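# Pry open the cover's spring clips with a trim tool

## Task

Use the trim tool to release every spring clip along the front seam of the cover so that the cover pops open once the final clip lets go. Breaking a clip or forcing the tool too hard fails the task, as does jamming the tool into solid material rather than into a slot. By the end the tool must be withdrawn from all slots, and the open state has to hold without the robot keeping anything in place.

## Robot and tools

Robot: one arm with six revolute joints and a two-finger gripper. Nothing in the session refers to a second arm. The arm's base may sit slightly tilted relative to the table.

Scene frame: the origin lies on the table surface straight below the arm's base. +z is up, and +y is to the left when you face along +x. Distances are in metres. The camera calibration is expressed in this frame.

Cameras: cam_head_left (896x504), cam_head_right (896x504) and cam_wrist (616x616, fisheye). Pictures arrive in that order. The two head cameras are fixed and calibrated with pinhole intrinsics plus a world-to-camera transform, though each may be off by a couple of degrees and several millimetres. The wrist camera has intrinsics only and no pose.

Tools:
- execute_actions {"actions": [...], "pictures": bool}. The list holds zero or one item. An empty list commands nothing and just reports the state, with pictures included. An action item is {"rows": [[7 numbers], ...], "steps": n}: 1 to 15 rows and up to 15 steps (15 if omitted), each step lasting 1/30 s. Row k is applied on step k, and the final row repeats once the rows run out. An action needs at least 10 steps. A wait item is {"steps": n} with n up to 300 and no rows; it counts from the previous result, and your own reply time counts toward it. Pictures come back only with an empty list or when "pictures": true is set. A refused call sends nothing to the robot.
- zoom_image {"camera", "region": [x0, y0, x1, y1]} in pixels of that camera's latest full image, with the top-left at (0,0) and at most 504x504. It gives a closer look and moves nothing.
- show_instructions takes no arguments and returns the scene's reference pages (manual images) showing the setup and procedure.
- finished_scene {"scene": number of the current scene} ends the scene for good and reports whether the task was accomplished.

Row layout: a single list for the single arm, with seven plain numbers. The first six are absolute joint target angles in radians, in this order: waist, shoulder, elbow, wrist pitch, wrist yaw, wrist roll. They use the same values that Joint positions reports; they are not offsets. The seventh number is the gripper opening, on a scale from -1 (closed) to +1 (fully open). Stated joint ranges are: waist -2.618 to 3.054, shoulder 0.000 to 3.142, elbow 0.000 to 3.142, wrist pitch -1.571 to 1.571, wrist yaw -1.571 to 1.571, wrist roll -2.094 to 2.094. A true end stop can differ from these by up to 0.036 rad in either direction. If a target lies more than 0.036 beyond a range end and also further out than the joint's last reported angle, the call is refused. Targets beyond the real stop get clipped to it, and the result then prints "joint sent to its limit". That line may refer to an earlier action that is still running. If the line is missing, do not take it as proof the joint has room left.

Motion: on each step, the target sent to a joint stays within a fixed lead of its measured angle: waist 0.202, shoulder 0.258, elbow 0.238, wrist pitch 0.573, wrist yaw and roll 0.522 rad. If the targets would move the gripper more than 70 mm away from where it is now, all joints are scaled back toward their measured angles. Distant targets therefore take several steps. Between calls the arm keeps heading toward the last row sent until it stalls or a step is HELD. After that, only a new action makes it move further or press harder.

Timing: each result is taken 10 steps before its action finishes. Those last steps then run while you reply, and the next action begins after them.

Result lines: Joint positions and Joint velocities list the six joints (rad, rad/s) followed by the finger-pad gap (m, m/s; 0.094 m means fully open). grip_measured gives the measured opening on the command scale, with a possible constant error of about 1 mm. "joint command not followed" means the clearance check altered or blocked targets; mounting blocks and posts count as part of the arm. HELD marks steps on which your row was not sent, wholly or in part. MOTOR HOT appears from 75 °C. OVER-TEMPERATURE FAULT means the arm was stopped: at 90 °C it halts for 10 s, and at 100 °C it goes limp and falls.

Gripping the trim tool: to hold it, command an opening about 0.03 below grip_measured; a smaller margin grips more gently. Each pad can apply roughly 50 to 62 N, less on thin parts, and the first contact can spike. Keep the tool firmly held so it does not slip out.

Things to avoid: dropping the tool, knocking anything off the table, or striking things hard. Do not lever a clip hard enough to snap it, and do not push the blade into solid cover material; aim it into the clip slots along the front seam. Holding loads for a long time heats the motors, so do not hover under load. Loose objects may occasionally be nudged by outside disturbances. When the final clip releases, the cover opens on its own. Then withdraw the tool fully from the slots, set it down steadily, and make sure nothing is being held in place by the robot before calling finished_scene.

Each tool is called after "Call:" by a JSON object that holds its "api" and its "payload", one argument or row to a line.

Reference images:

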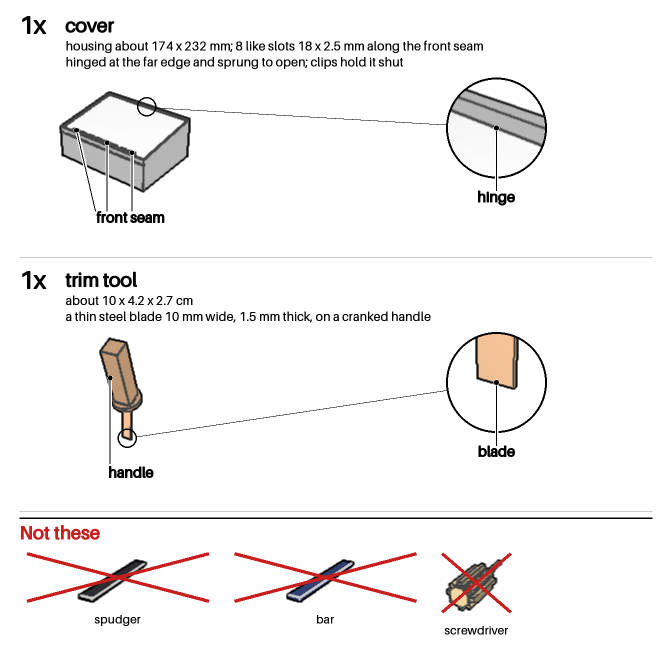

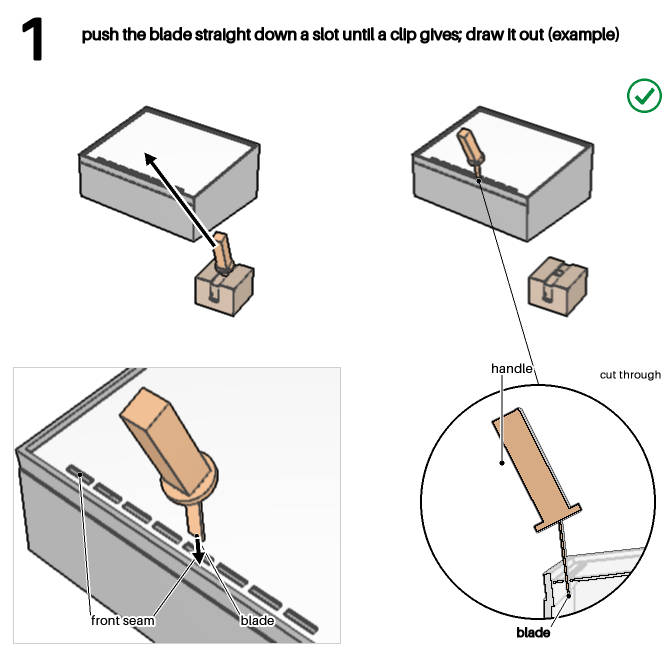

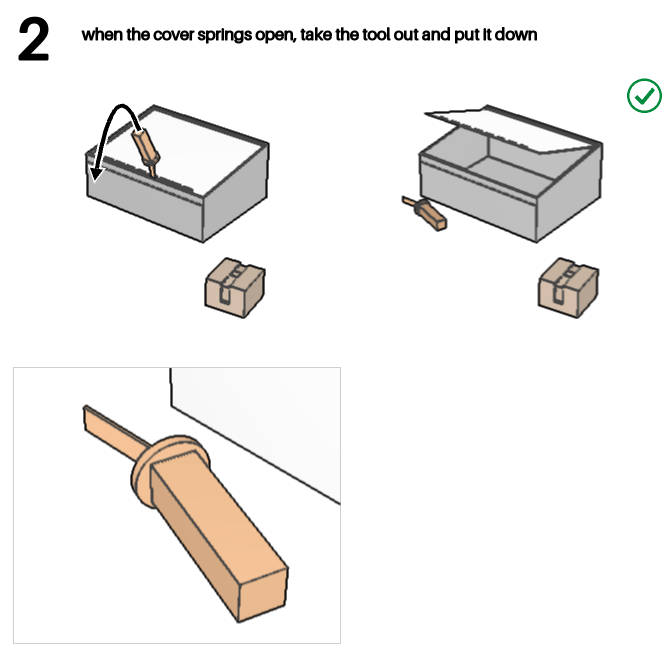

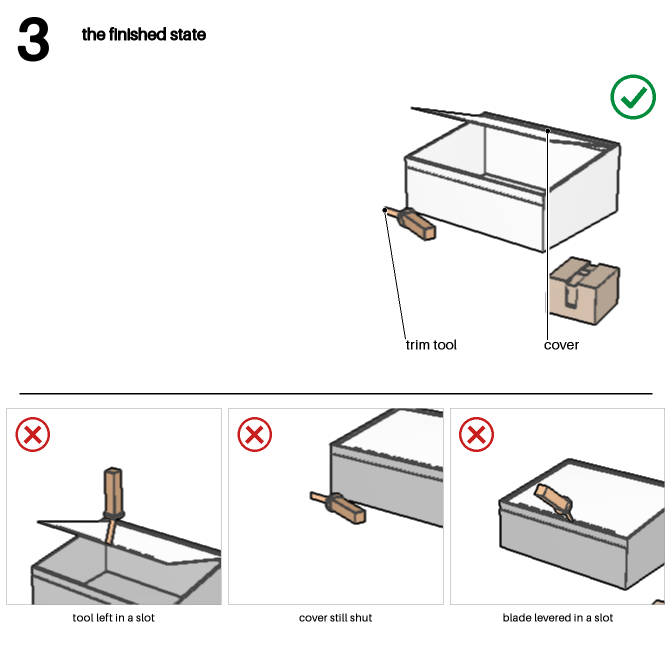

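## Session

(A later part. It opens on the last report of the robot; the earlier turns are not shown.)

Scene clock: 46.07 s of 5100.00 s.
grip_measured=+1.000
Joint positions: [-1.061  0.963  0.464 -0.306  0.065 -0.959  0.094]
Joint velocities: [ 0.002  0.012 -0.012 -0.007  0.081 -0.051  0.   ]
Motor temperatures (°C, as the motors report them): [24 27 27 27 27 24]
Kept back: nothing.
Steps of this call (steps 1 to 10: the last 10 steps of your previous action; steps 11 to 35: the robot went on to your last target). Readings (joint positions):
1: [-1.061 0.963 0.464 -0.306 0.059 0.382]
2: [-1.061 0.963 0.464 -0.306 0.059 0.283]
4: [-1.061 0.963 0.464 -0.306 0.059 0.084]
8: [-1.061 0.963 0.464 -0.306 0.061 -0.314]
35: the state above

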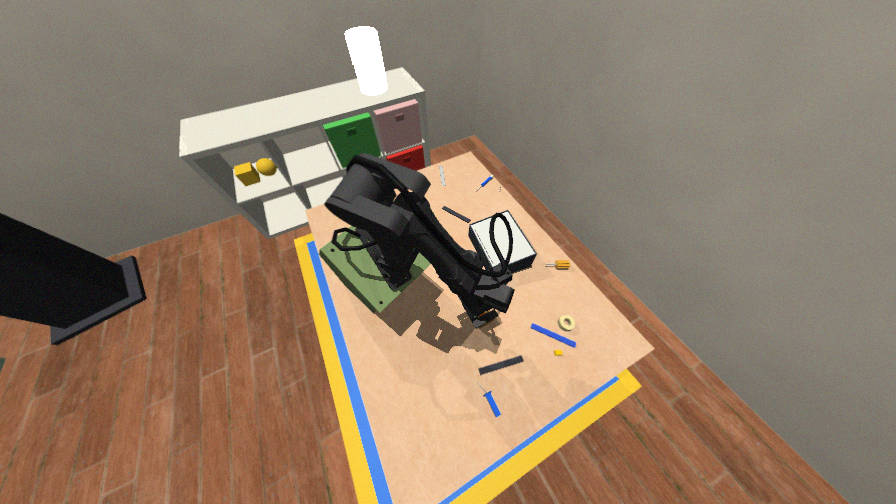

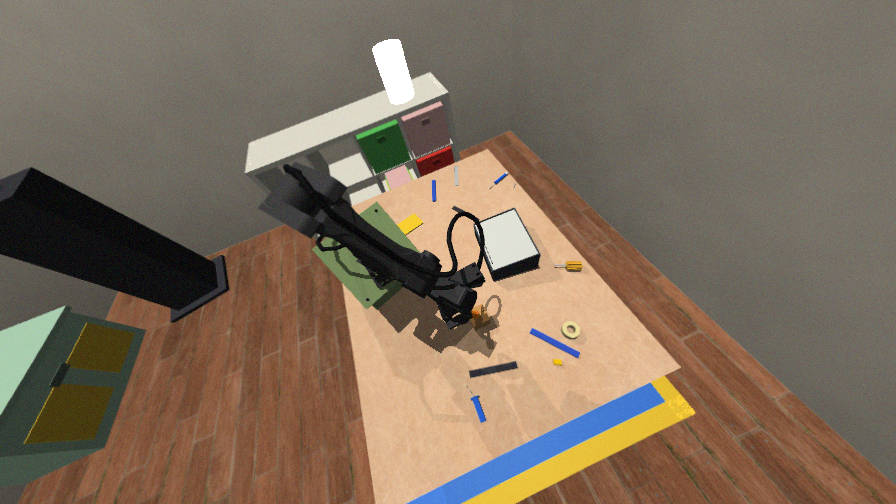

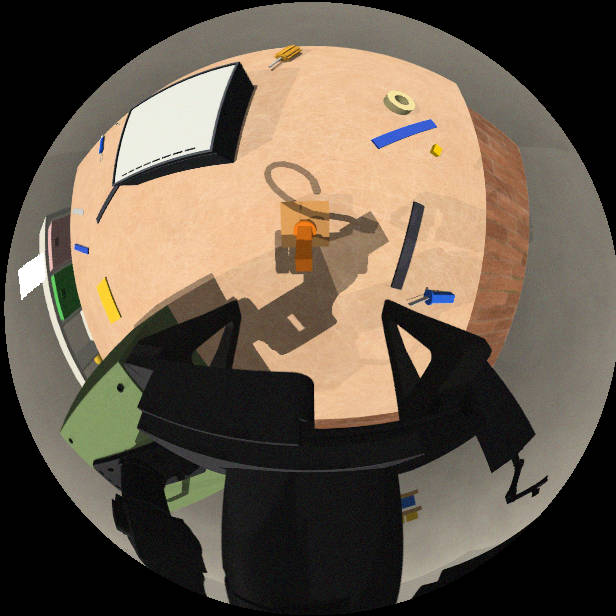

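Call:
{"api": "zoom_image", "payload": {
  "camera": "cam_wrist",
  "region": [250, 180, 370, 300]
}}

Region (250, 180, 370, 300) of cam_wrist's 616x616 image, scaled by 4.200, with more detail than that image has.

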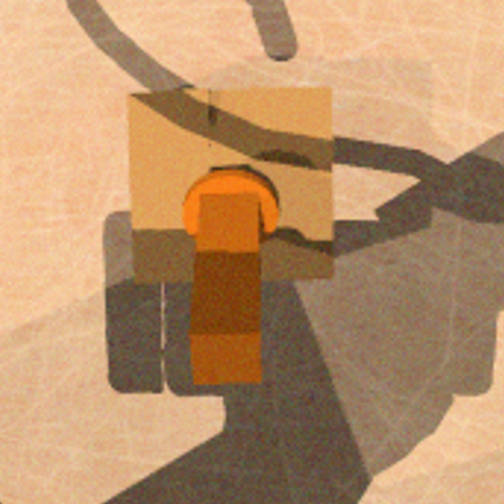

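Call:
{"api": "execute_actions", "payload": {
  "actions": [
    {"rows": [[-1.05,1.48,0.42,0.254,0.07,-0.97,1.0]], "steps": 15}
  ]
}}

Call:
{"api": "execute_actions", "payload": {
  "actions": [
    {"steps": 30}
  ],
  "pictures": true
}}

Scene clock: 48.13 s of 5100.00 s.
grip_measured=+1.000
Joint positions: [-1.061  1.343  0.456  0.088  0.065 -0.961  0.094]
Joint velocities: [0.002 2.405 0.002 1.326 0.022 0.007 0.   ]
Motor temperatures (°C, as the motors report them): [24 27 27 27 27 24]
Steps of this call (steps 1 to 15: the robot went on to your last target; steps 16 to 57: nothing new was sent; steps 58 to 62: the first 5 steps of this action). Readings (joint positions):
58: [-1.061 0.998 0.457 -0.234 0.065 -0.961]
59: [-1.061 1.076 0.456 -0.126 0.065 -0.961]
61: [-1.061 1.256 0.456 0.037 0.065 -0.961]
62: the state above

Scene clock: 49.13 s of 5100.00 s.
grip_measured=+1.000
Joint positions: [-1.061  1.486  0.428  0.243  0.066 -0.961  0.094]
Joint velocities: [-0.017 -0.007 -0.012 -0.037  0.022  0.066  0.   ]
Motor temperatures (°C, as the motors report them): [24 27 27 27 27 24]
Kept back: nothing.
Steps of this call (steps 1 to 10: the last 10 steps of your previous action; steps 11 to 30: the robot went on to your last target). Readings (joint positions):
1: [-1.061 1.414 0.455 0.119 0.066 -0.961]
2: [-1.061 1.459 0.449 0.138 0.066 -0.961]
4: [-1.061 1.486 0.432 0.157 0.066 -0.961]
8: [-1.061 1.486 0.428 0.204 0.066 -0.961]
30: the state above
The arm was judged still, so your last target was given up. Only a new action makes it travel on or press farther. Fingers that are still opening or closing keep moving.

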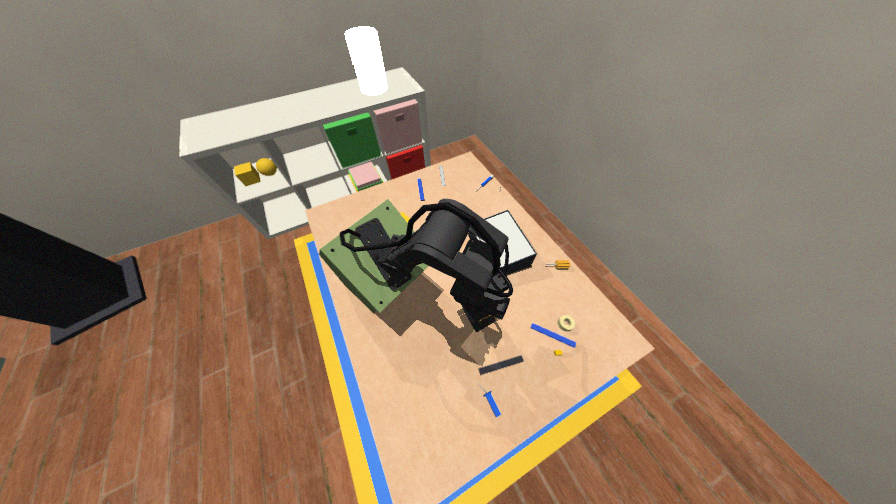

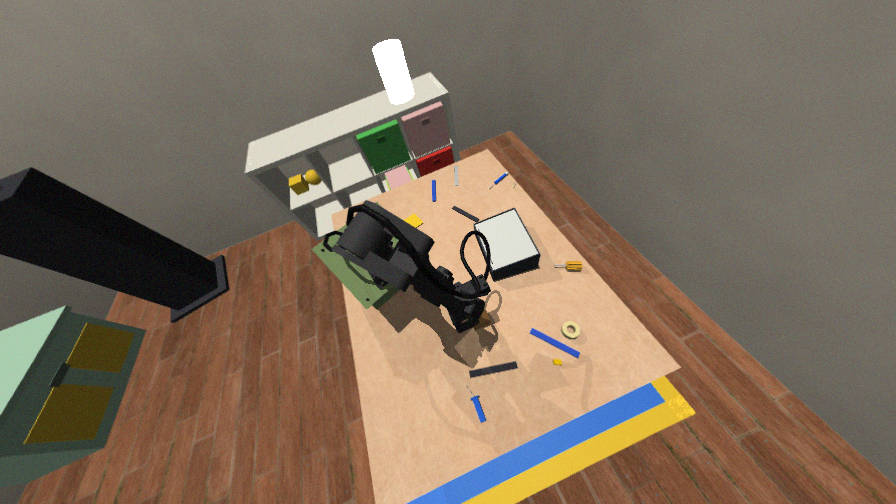

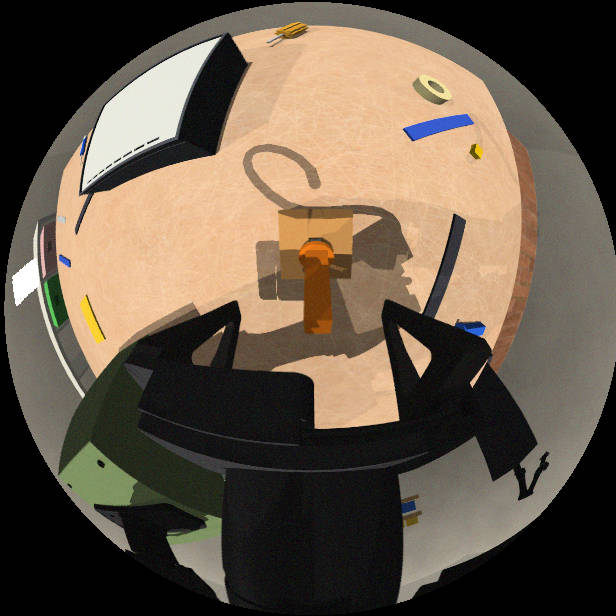

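Call:
{"api": "zoom_image", "payload": {
  "camera": "cam_wrist",
  "region": [230, 190, 400, 360]
}}

Region (230, 190, 400, 360) of cam_wrist's 616x616 image, scaled by 2.965, with more detail than that image has.

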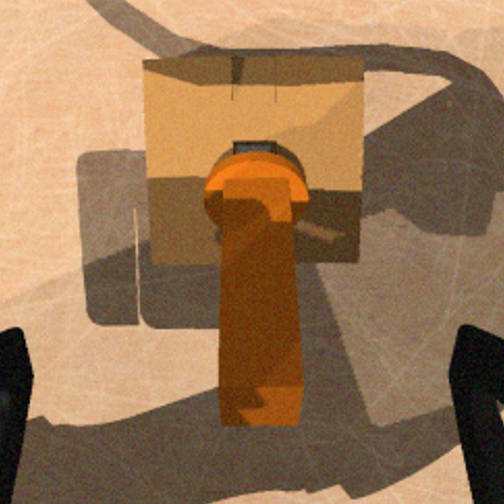

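Call:
{"api": "execute_actions", "payload": {
  "actions": [
    {"rows": [[-1.105,1.66,0.455,0.405,0.05,-0.97,1.0]], "steps": 15}
  ]
}}

Call:
{"api": "execute_actions", "payload": {
  "actions": [
    {"steps": 25}
  ],
  "pictures": true
}}

Scene clock: 51.63 s of 5100.00 s.
grip_measured=+1.000
Joint positions: [-1.095  1.645  0.443  0.344  0.062 -0.962  0.094]
Joint velocities: [-0.081  0.388 -0.002  0.095 -0.051  0.022  0.   ]
Motor temperatures (°C, as the motors report them): [24 27 26 27 27 24]
Steps of this call (steps 1 to 70: nothing new was sent; steps 71 to 75: the first 5 steps of this action). Readings (joint positions):
71: [-1.065 1.508 0.428 0.270 0.063 -0.962]
72: [-1.074 1.553 0.437 0.305 0.062 -0.962]
74: [-1.091 1.627 0.443 0.342 0.062 -0.962]
75: the state above

Scene clock: 52.47 s of 5100.00 s.
grip_measured=+1.000
Joint positions: [-1.097  1.654  0.443  0.394  0.062 -0.962  0.094]
Joint velocities: [-0.002  0.007 -0.012 -0.007 -0.037 -0.022  0.   ]
Motor temperatures (°C, as the motors report them): [24 27 26 27 27 24]
Kept back: nothing.
Steps of this call (steps 1 to 10: the last 10 steps of your previous action; steps 11 to 25: the robot went on to your last target). Readings (joint positions):
1: [-1.097 1.653 0.443 0.347 0.062 -0.962]
2: [-1.097 1.654 0.443 0.351 0.062 -0.962]
4: [-1.097 1.654 0.443 0.368 0.062 -0.962]
8: [-1.097 1.654 0.443 0.385 0.062 -0.962]
25: the state above

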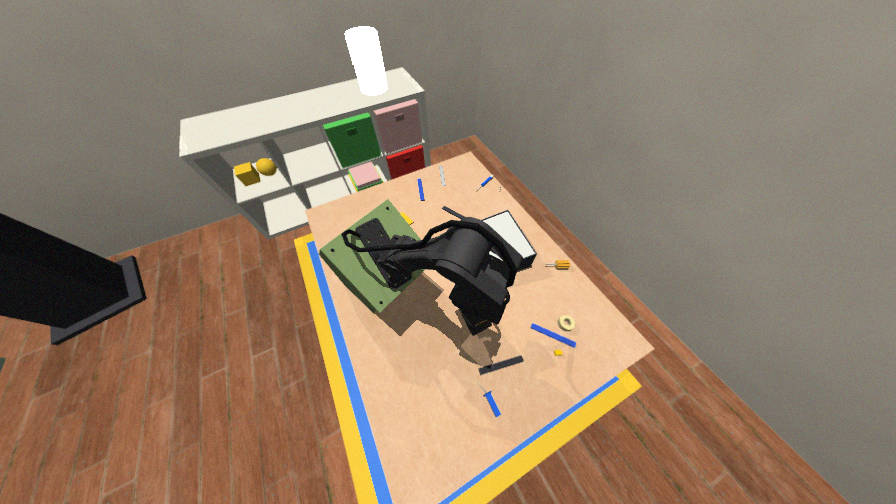

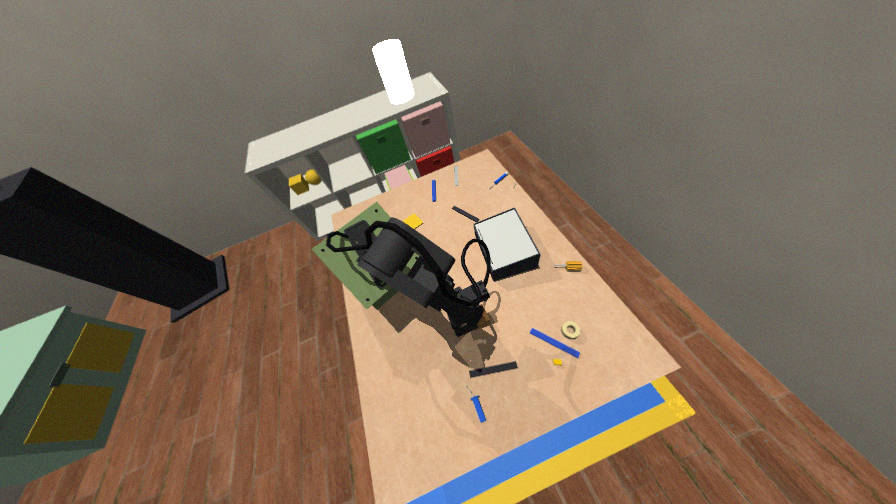

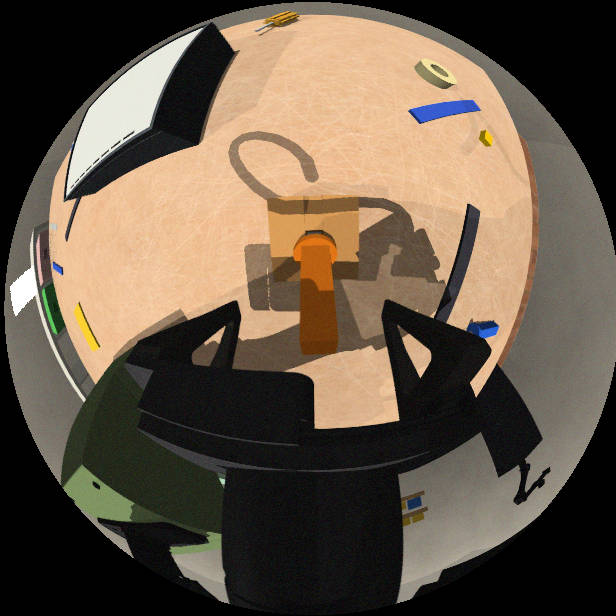

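Call:
{"api": "execute_actions", "payload": {
  "actions": [
    {"rows": [[-1.097,1.737,0.500,0.442,0.05,-0.97,1.0]], "steps": 15}
  ]
}}

Call:
{"api": "execute_actions", "payload": {
  "actions": [
    {"steps": 20}
  ],
  "pictures": true
}}

Scene clock: 54.03 s of 5100.00 s.
grip_measured=+1.000
Joint positions: [-1.097  1.719  0.474  0.42   0.062 -0.962  0.094]
Joint velocities: [-0.007  0.1    0.002  0.066 -0.007 -0.022  0.   ]
Motor temperatures (°C, as the motors report them): [24 27 26 27 27 24]
Steps of this call (steps 1 to 15: the robot went on to your last target; steps 16 to 42: nothing new was sent; steps 43 to 47: the first 5 steps of this action). Readings (joint positions):
43: [-1.097 1.664 0.447 0.399 0.062 -0.962]
44: [-1.097 1.683 0.457 0.406 0.062 -0.962]
46: [-1.097 1.713 0.472 0.417 0.062 -0.962]
47: the state above

Scene clock: 54.70 s of 5100.00 s.
grip_measured=+1.000
Joint positions: [-1.097  1.721  0.474  0.431  0.062 -0.962  0.094]
Joint velocities: [ 0.007  0.007  0.017 -0.037  0.007 -0.11   0.   ]
Motor temperatures (°C, as the motors report them): [24 27 26 27 27 24]
Kept back: nothing.
Steps of this call (steps 1 to 10: the last 10 steps of your previous action; steps 11 to 20: the robot went on to your last target). Readings (joint positions):
1: [-1.097 1.721 0.474 0.421 0.062 -0.962]
2: [-1.097 1.721 0.474 0.422 0.062 -0.962]
4: [-1.097 1.721 0.474 0.426 0.062 -0.962]
8: [-1.097 1.721 0.474 0.429 0.062 -0.962]
20: the state above

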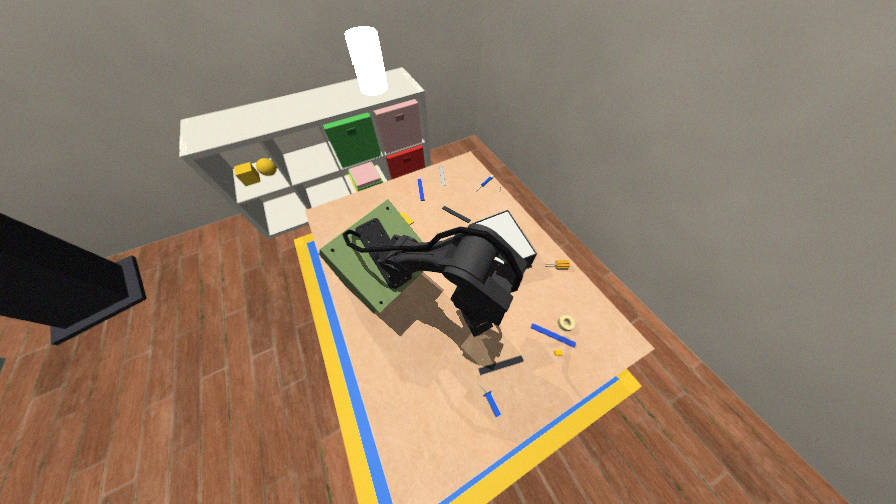

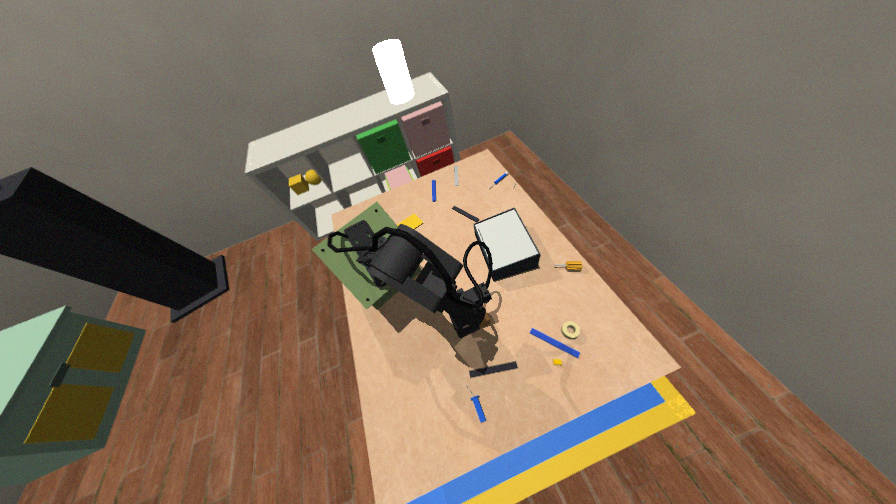

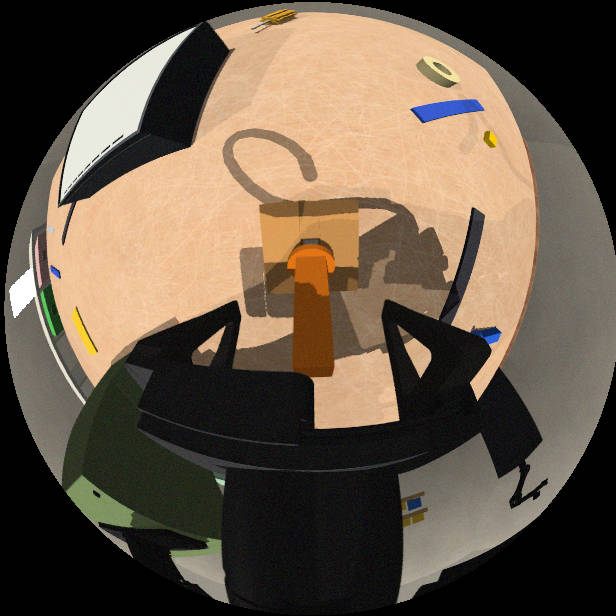

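Call:
{"api": "zoom_image", "payload": {
  "camera": "cam_wrist",
  "region": [220, 210, 400, 390]
}}

Region (220, 210, 400, 390) of cam_wrist's 616x616 image, scaled by 2.800, with more detail than that image has.

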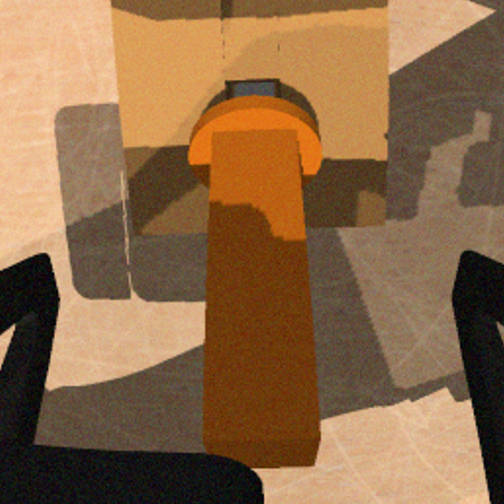

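Call:
{"api": "execute_actions", "payload": {
  "actions": [
    {"rows": [[-1.097,1.737,0.500,0.442,0.05,-0.97,-0.5]], "steps": 15}
  ]
}}

Call:
{"api": "execute_actions", "payload": {
  "actions": [
    {"steps": 30}
  ],
  "pictures": true
}}

Scene clock: 56.13 s of 5100.00 s.
grip_measured=-0.338
Joint positions: [-1.097  1.721  0.474  0.431  0.062 -0.962  0.031]
Joint velocities: [-0.012  0.002  0.007 -0.022 -0.022 -0.022 -0.322]
Motor temperatures (°C, as the motors report them): [24 27 26 27 27 24]
Steps of this call (steps 1 to 15: the robot went on to your last target; steps 16 to 38: nothing new was sent; steps 39 to 43: the first 5 steps of this action). Readings (joint positions):
39: [-1.097 1.721 0.474 0.431 0.062 -0.962]
40: [-1.097 1.721 0.474 0.431 0.062 -0.962]
42: [-1.097 1.721 0.474 0.431 0.062 -0.962]
43: the state above

Scene clock: 57.13 s of 5100.00 s.
grip_measured=-0.498
Joint positions: [-1.097  1.721  0.474  0.431  0.062 -0.962  0.024]
Joint velocities: [-0.012 -0.007  0.002 -0.007  0.066 -0.051  0.   ]
Motor temperatures (°C, as the motors report them): [24 27 26 27 27 24]
Kept back: nothing.
Steps of this call (steps 1 to 10: the last 10 steps of your previous action; steps 11 to 15: the robot went on to your last target; steps 16 to 30: nothing new was sent). Readings (joint positions):
1: [-1.097 1.721 0.474 0.431 0.062 -0.962]
2: [-1.097 1.721 0.474 0.431 0.062 -0.962]
4: [-1.097 1.721 0.474 0.431 0.062 -0.962]
8: [-1.097 1.721 0.474 0.431 0.062 -0.962]
30: the state above
The arm was judged still, so your last target was given up. Only a new action makes it travel on or press farther. Fingers that are still opening or closing keep moving.

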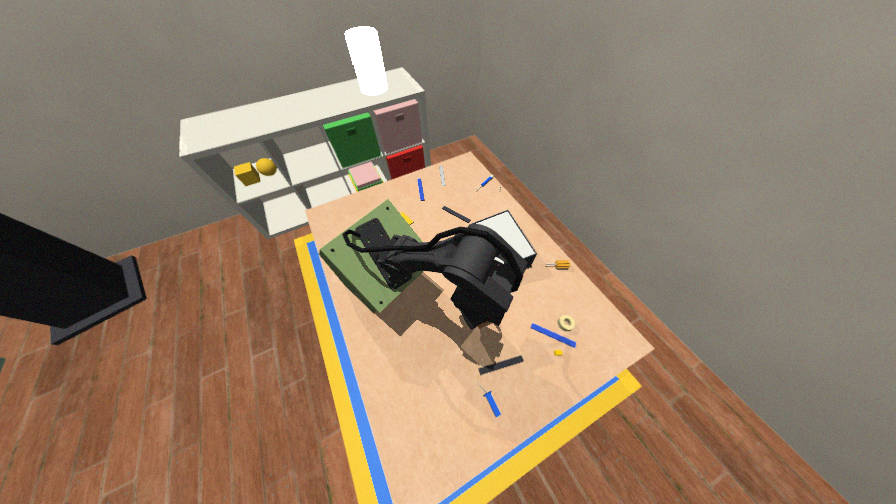

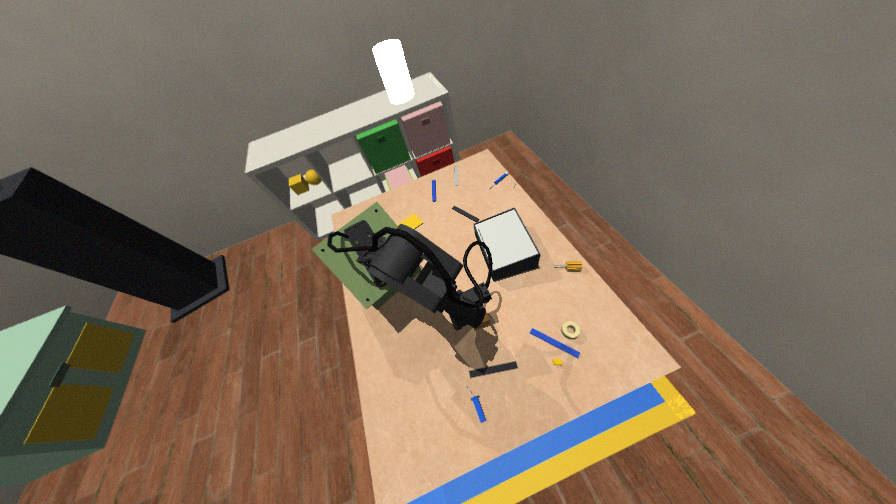

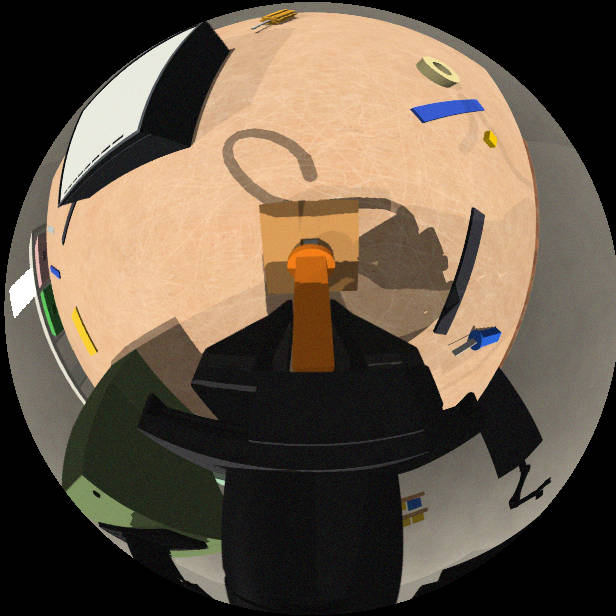

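Call:
{"api": "execute_actions", "payload": {
  "actions": [
    {"rows": [[-1.097,1.737,0.500,0.442,0.05,-0.97,-0.68]], "steps": 15}
  ]
}}

Call:
{"api": "execute_actions", "payload": {
  "actions": [
    {"steps": 20}
  ],
  "pictures": true
}}

Scene clock: 57.57 s of 5100.00 s.
grip_measured=-0.673
Joint positions: [-1.097  1.721  0.474  0.432  0.062 -0.962  0.015]
Joint velocities: [-0.017 -0.002 -0.007 -0.051 -0.037 -0.066 -0.   ]
Motor temperatures (°C, as the motors report them): [24 27 26 27 27 24]
Steps of this call (steps 1 to 8: nothing new was sent; steps 9 to 13: the first 5 steps of this action). Readings (joint positions):
9: [-1.097 1.721 0.474 0.431 0.062 -0.962]
10: [-1.097 1.721 0.474 0.432 0.062 -0.962]
12: [-1.097 1.721 0.474 0.432 0.062 -0.962]
13: the state above

Scene clock: 58.23 s of 5100.00 s.
grip_measured=-0.673
Joint positions: [-1.097  1.721  0.474  0.432  0.062 -0.962  0.015]
Joint velocities: [ 0.007 -0.002 -0.002 -0.022  0.007  0.022 -0.   ]
Motor temperatures (°C, as the motors report them): [24 27 26 27 27 24]
Kept back: nothing.
Steps of this call (steps 1 to 10: the last 10 steps of your previous action; steps 11 to 15: the robot went on to your last target; steps 16 to 20: nothing new was sent). Readings (joint positions):
1: [-1.097 1.721 0.474 0.432 0.062 -0.962]
2: [-1.097 1.721 0.474 0.432 0.062 -0.962]
4: [-1.097 1.721 0.474 0.432 0.062 -0.962]
8: [-1.097 1.721 0.474 0.432 0.062 -0.962]
20: the state above
The arm was judged still, so your last target was given up. Only a new action makes it travel on or press farther. Fingers that are still opening or closing keep moving.

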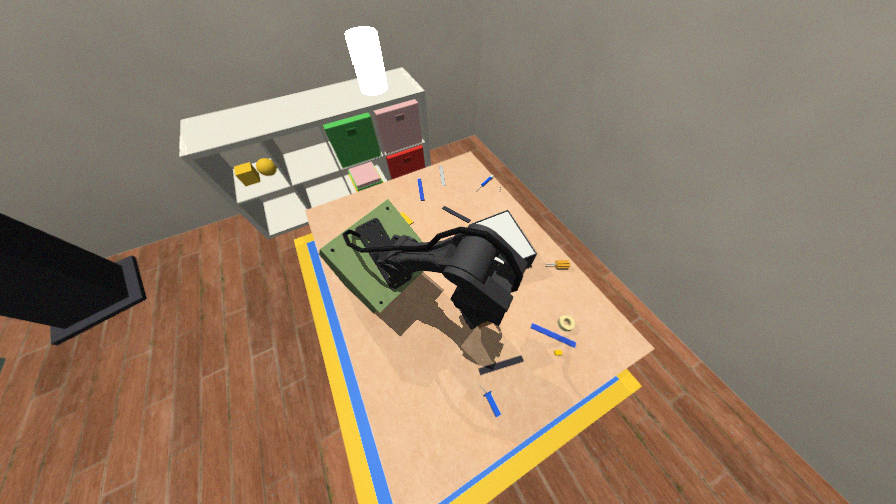

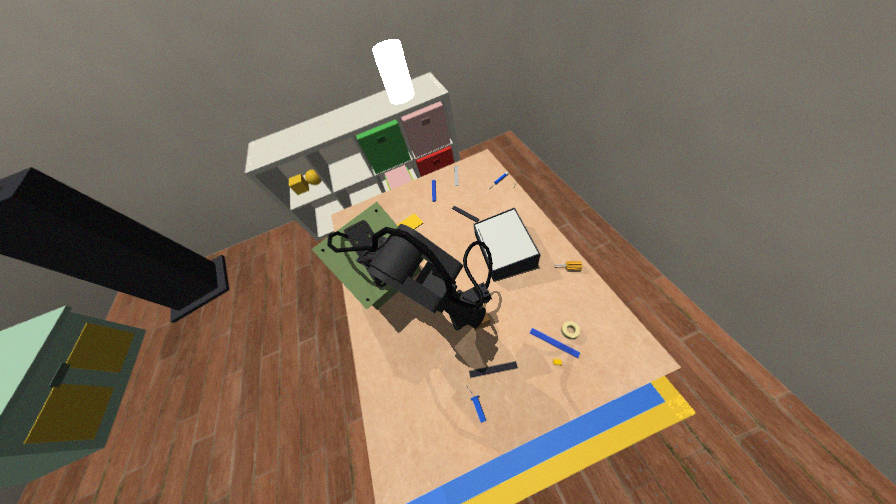

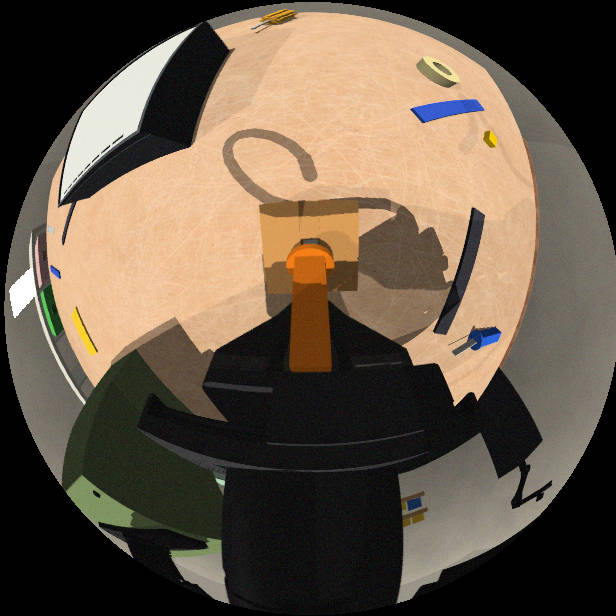

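Call:
{"api": "execute_actions", "payload": {
  "actions": [
    {"rows": [[-1.097,1.737,0.500,0.442,0.05,-0.97,-0.75]], "steps": 15}
  ]
}}

Call:
{"api": "execute_actions", "payload": {
  "actions": [
    {"steps": 15}
  ]
}}

Scene clock: 59.23 s of 5100.00 s.
grip_measured=-0.705
Joint positions: [-1.097  1.721  0.474  0.432  0.062 -0.962  0.014]
Joint velocities: [-0.002  0.007 -0.017  0.007  0.022 -0.007 -0.   ]
Motor temperatures (°C, as the motors report them): [24 27 26 27 27 24]
Steps of this call (steps 1 to 25: nothing new was sent; steps 26 to 30: the first 5 steps of this action). Readings (joint positions):
26: [-1.097 1.721 0.474 0.432 0.062 -0.962]
27: [-1.097 1.721 0.474 0.432 0.062 -0.962]
29: [-1.097 1.721 0.474 0.432 0.062 -0.962]
30: the state above

Scene clock: 59.73 s of 5100.00 s.
grip_measured=-0.705
Joint positions: [-1.097  1.721  0.474  0.432  0.062 -0.962  0.014]
Joint velocities: [-0.007 -0.007  0.007  0.037  0.081 -0.037 -0.001]
Motor temperatures (°C, as the motors report them): [24 27 26 27 27 24]
Kept back: nothing.
Steps of this call (steps 1 to 10: the last 10 steps of your previous action; steps 11 to 15: the robot went on to your last target). Readings (joint positions):
1: [-1.097 1.721 0.474 0.432 0.062 -0.962]
2: [-1.097 1.721 0.474 0.432 0.062 -0.962]
4: [-1.097 1.721 0.474 0.432 0.062 -0.962]
8: [-1.097 1.721 0.474 0.432 0.062 -0.962]
15: the state above
The arm was judged still, so your last target was given up. Only a new action makes it travel on or press farther. Fingers that are still opening or closing keep moving.

Call:
{"api": "execute_actions", "payload": {
  "actions": [
    {"rows": [[-1.097,1.704,0.464,0.420,0.06,-0.965,-0.75],[-1.097,1.687,0.459,0.408,0.06,-0.965,-0.75],[-1.097,1.670,0.454,0.396,0.06,-0.965,-0.75],[-1.097,1.653,0.449,0.384,0.06,-0.965,-0.75],[-1.097,1.636,0.444,0.372,0.06,-0.965,-0.75],[-1.097,1.619,0.439,0.360,0.06,-0.965,-0.75],[-1.097,1.602,0.432,0.349,0.06,-0.965,-0.75],[-1.097,1.587,0.428,0.337,0.06,-0.965,-0.75],[-1.097,1.572,0.424,0.325,0.06,-0.965,-0.75],[-1.097,1.556,0.421,0.313,0.06,-0.965,-0.75],[-1.097,1.541,0.418,0.301,0.06,-0.965,-0.75],[-1.097,1.526,0.414,0.289,0.06,-0.965,-0.75],[-1.097,1.510,0.410,0.277,0.06,-0.965,-0.75],[-1.097,1.495,0.406,0.265,0.06,-0.965,-0.75],[-1.097,1.480,0.402,0.253,0.06,-0.965,-0.75]], "steps": 15}
  ]
}}

Call:
{"api": "execute_actions", "payload": {
  "actions": [
    {"steps": 20}
  ],
  "pictures": true
}}

Scene clock: 63.13 s of 5100.00 s.
grip_measured=-0.705
Joint positions: [-1.097  1.684  0.474  0.406  0.062 -0.962  0.014]
Joint velocities: [-0.007 -0.471 -0.012 -0.242  0.037 -0.037 -0.001]
Motor temperatures (°C, as the motors report them): [24 27 26 27 27 24]
Steps of this call (steps 1 to 90: nothing new was sent; then 0.23 s passed at rest; steps 91 to 95: the first 5 steps of this action). Readings (joint positions):
91: [-1.097 1.721 0.474 0.432 0.062 -0.962]
92: [-1.097 1.718 0.474 0.430 0.062 -0.962]
94: [-1.097 1.699 0.474 0.416 0.062 -0.962]
95: the state above

Scene clock: 63.80 s of 5100.00 s.
grip_measured=-0.705
Joint positions: [-1.097  1.493  0.43   0.277  0.062 -0.962  0.014]
Joint velocities: [ 0.002 -0.017  0.007 -0.081 -0.022  0.037 -0.001]
Motor temperatures (°C, as the motors report them): [24 27 26 27 27 24]
Kept back: nothing.
Steps of this call (steps 1 to 10: the last 10 steps of your previous action; steps 11 to 20: the robot went on to your last target). Readings (joint positions):
1: [-1.097 1.667 0.474 0.398 0.062 -0.962]
2: [-1.097 1.648 0.472 0.393 0.062 -0.962]
4: [-1.097 1.610 0.464 0.381 0.062 -0.962]
8: [-1.097 1.548 0.446 0.343 0.062 -0.962]
20: the state above

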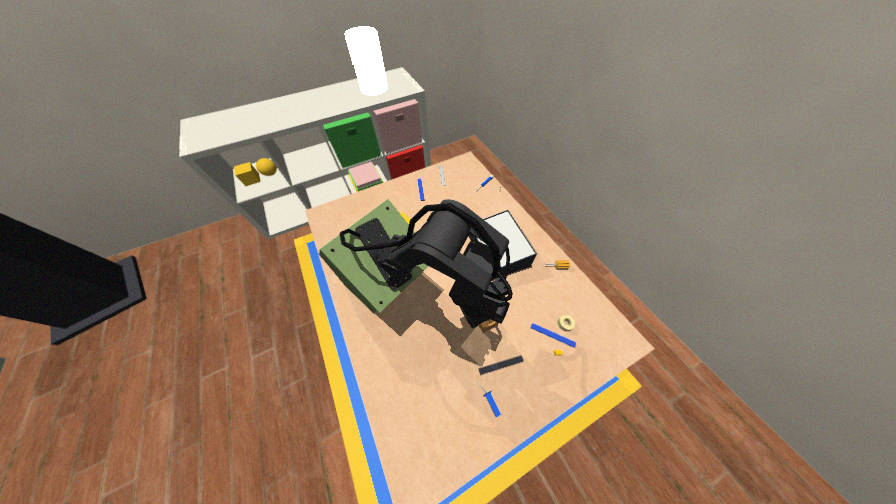

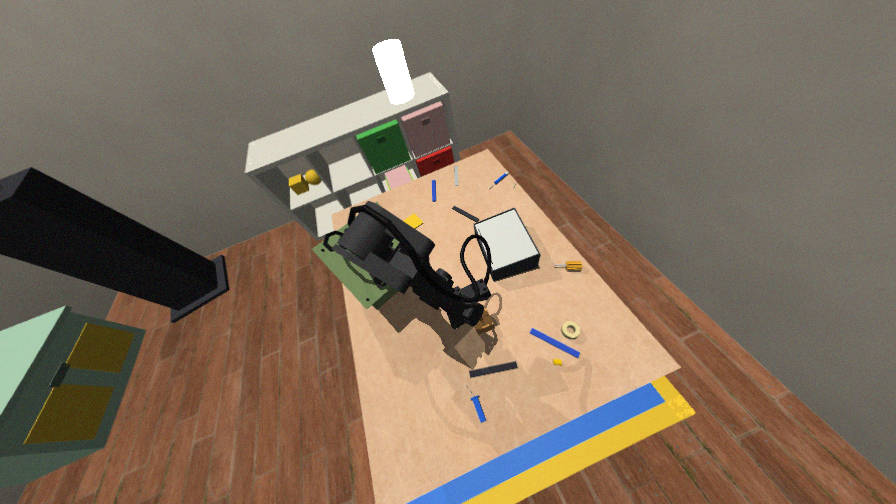

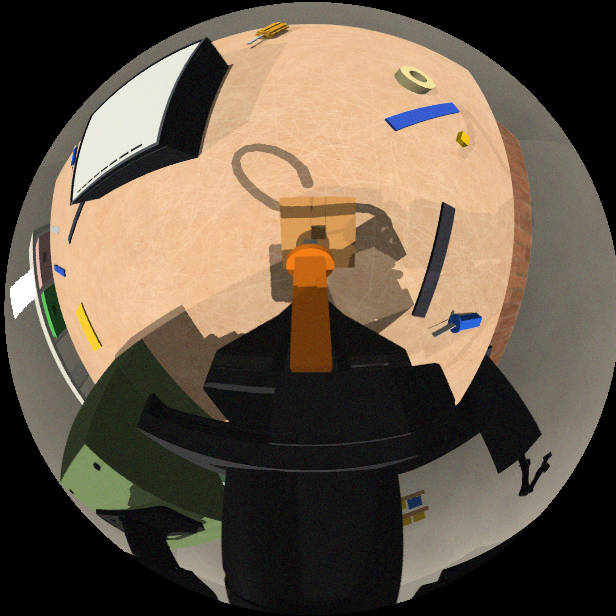

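Call:
{"api": "zoom_image", "payload": {
  "camera": "cam_wrist",
  "region": [260, 190, 360, 290]
}}

Region (260, 190, 360, 290) of cam_wrist's 616x616 image, scaled by 5.040, with more detail than that image has.

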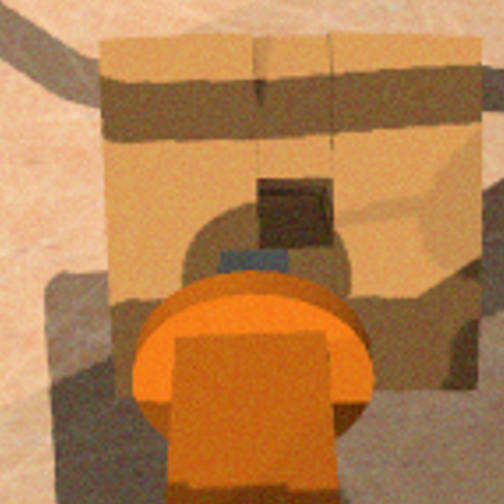

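Call:
{"api": "execute_actions", "payload": {
  "actions": [
    {"rows": [[-1.097,1.35,0.55,-0.015,0.06,-0.965,-0.75]], "steps": 12}
  ]
}}

Call:
{"api": "execute_actions", "payload": {
  "actions": [
    {"rows": [[-1.0,1.35,0.55,-0.04,0.12,-0.87,-0.75],[-0.9,1.35,0.55,-0.065,0.18,-0.77,-0.75],[-0.8,1.35,0.55,-0.09,0.24,-0.67,-0.75],[-0.7,1.35,0.55,-0.115,0.30,-0.57,-0.75],[-0.6,1.35,0.55,-0.14,0.36,-0.47,-0.75],[-0.5,1.35,0.55,-0.165,0.42,-0.37,-0.75],[-0.4,1.35,0.55,-0.19,0.48,-0.27,-0.75],[-0.32,1.35,0.55,-0.21,0.53,-0.18,-0.75],[-0.262,1.35,0.55,-0.227,0.56,-0.126,-0.75]], "steps": 15}
  ]
}}

Call:
{"api": "execute_actions", "payload": {
  "actions": [
    {"rows": [[-0.262,1.45,0.57,-0.15,0.56,-0.126,-0.75],[-0.262,1.50,0.58,-0.11,0.56,-0.126,-0.75],[-0.262,1.55,0.59,-0.07,0.56,-0.126,-0.75],[-0.262,1.60,0.60,-0.03,0.56,-0.126,-0.75],[-0.262,1.65,0.61,0.01,0.56,-0.126,-0.75],[-0.262,1.69,0.62,0.045,0.56,-0.126,-0.75],[-0.262,1.72,0.63,0.073,0.56,-0.126,-0.75]], "steps": 15}
  ]
}}

Call:
{"api": "execute_actions", "payload": {
  "actions": [
    {"steps": 25}
  ],
  "pictures": true
}}

Scene clock: 67.03 s of 5100.00 s.
grip_measured=-0.705
Joint positions: [-1.097  1.443  0.462  0.157  0.062 -0.962  0.014]
Joint velocities: [-0.012 -1.038  0.53  -1.443  0.007 -0.022 -0.001]
Motor temperatures (°C, as the motors report them): [24 27 26 27 27 24]
Steps of this call (steps 1 to 30: the robot went on to your last target; steps 31 to 90: nothing new was sent; then 0.17 s passed at rest; steps 91 to 92: the first 2 steps of this action). Readings (joint positions):
91: [-1.097 1.475 0.446 0.219 0.062 -0.962]
92: the state above

Scene clock: 67.53 s of 5100.00 s.
grip_measured=-0.705
Joint positions: [-0.842  1.353  0.541 -0.035  0.202 -0.752  0.014]
Joint velocities: [ 2.103 -0.007  0.017 -0.491  1.033  1.853 -0.001]
Motor temperatures (°C, as the motors report them): [24 27 26 27 27 24]
Steps of this call (steps 1 to 10: the last 10 steps of your previous action; steps 11 to 15: the first 5 steps of this action). Readings (joint positions):
11: [-1.085 1.353 0.541 0.021 0.077 -0.948]
12: [-1.047 1.353 0.541 0.011 0.105 -0.916]
14: [-0.916 1.353 0.541 -0.018 0.167 -0.816]
15: the state above

Scene clock: 68.03 s of 5100.00 s.
grip_measured=-0.705
Joint positions: [-0.264  1.546  0.574 -0.102  0.536 -0.161  0.014]
Joint velocities: [-0.012  1.59   0.237  0.74   0.081  0.183 -0.   ]
Motor temperatures (°C, as the motors report them): [24 27 26 27 27 24]
Steps of this call (steps 1 to 10: the last 10 steps of your previous action; steps 11 to 15: the first 5 steps of this action). Readings (joint positions):
11: [-0.264 1.364 0.542 -0.179 0.504 -0.201]
12: [-0.264 1.393 0.548 -0.167 0.517 -0.187]
14: [-0.264 1.490 0.565 -0.127 0.532 -0.168]
15: the state above

Scene clock: 68.87 s of 5100.00 s.
grip_measured=-0.705
Joint positions: [-0.264  1.72   0.603  0.059  0.551 -0.135  0.014]
Joint velocities: [ 0.002 -0.022 -0.022  0.066 -0.051 -0.11   0.001]
Motor temperatures (°C, as the motors report them): [24 27 26 27 27 24]
Kept back: nothing.
Steps of this call (steps 1 to 10: the last 10 steps of your previous action; steps 11 to 25: the robot went on to your last target). Readings (joint positions):
1: [-0.264 1.600 0.582 -0.075 0.539 -0.156]
2: [-0.264 1.648 0.589 -0.049 0.541 -0.152]
4: [-0.264 1.708 0.595 -0.012 0.542 -0.146]
8: [-0.264 1.720 0.597 0.025 0.546 -0.140]
25: the state above

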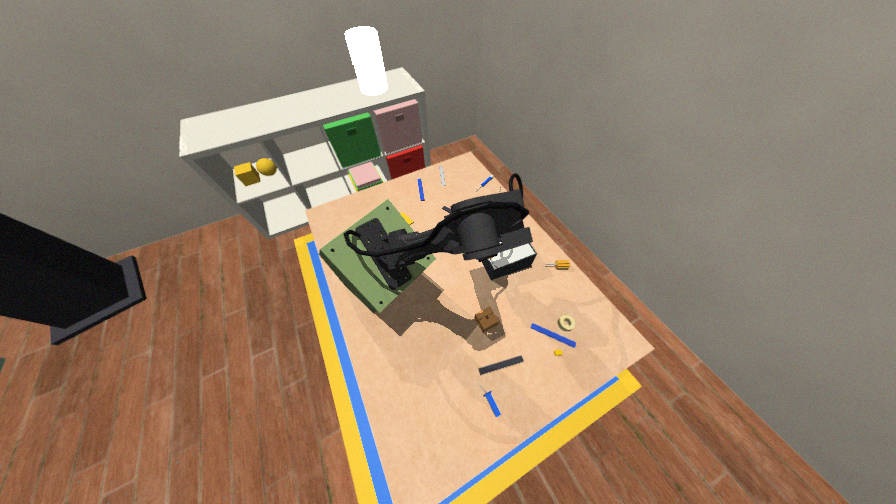

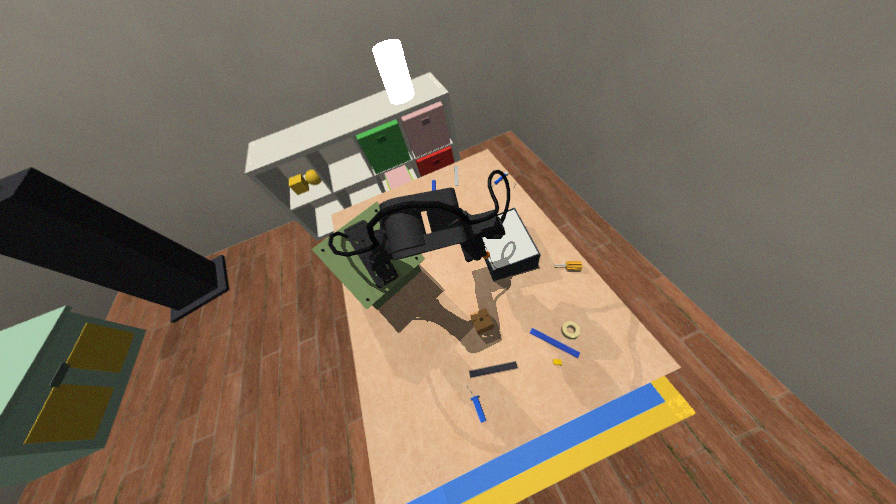

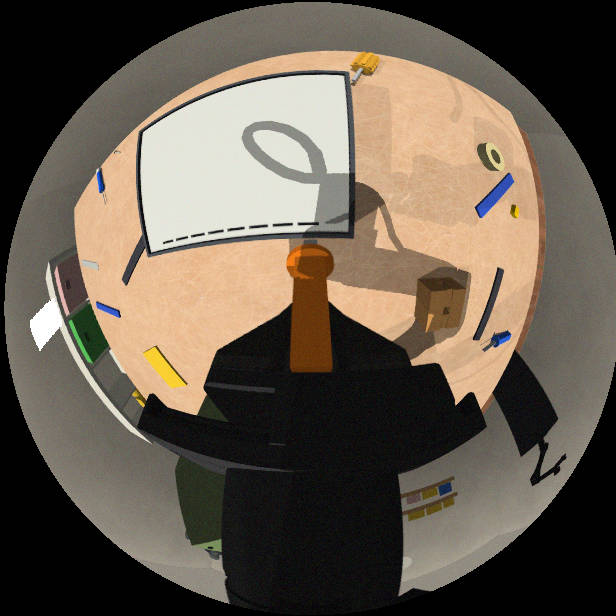

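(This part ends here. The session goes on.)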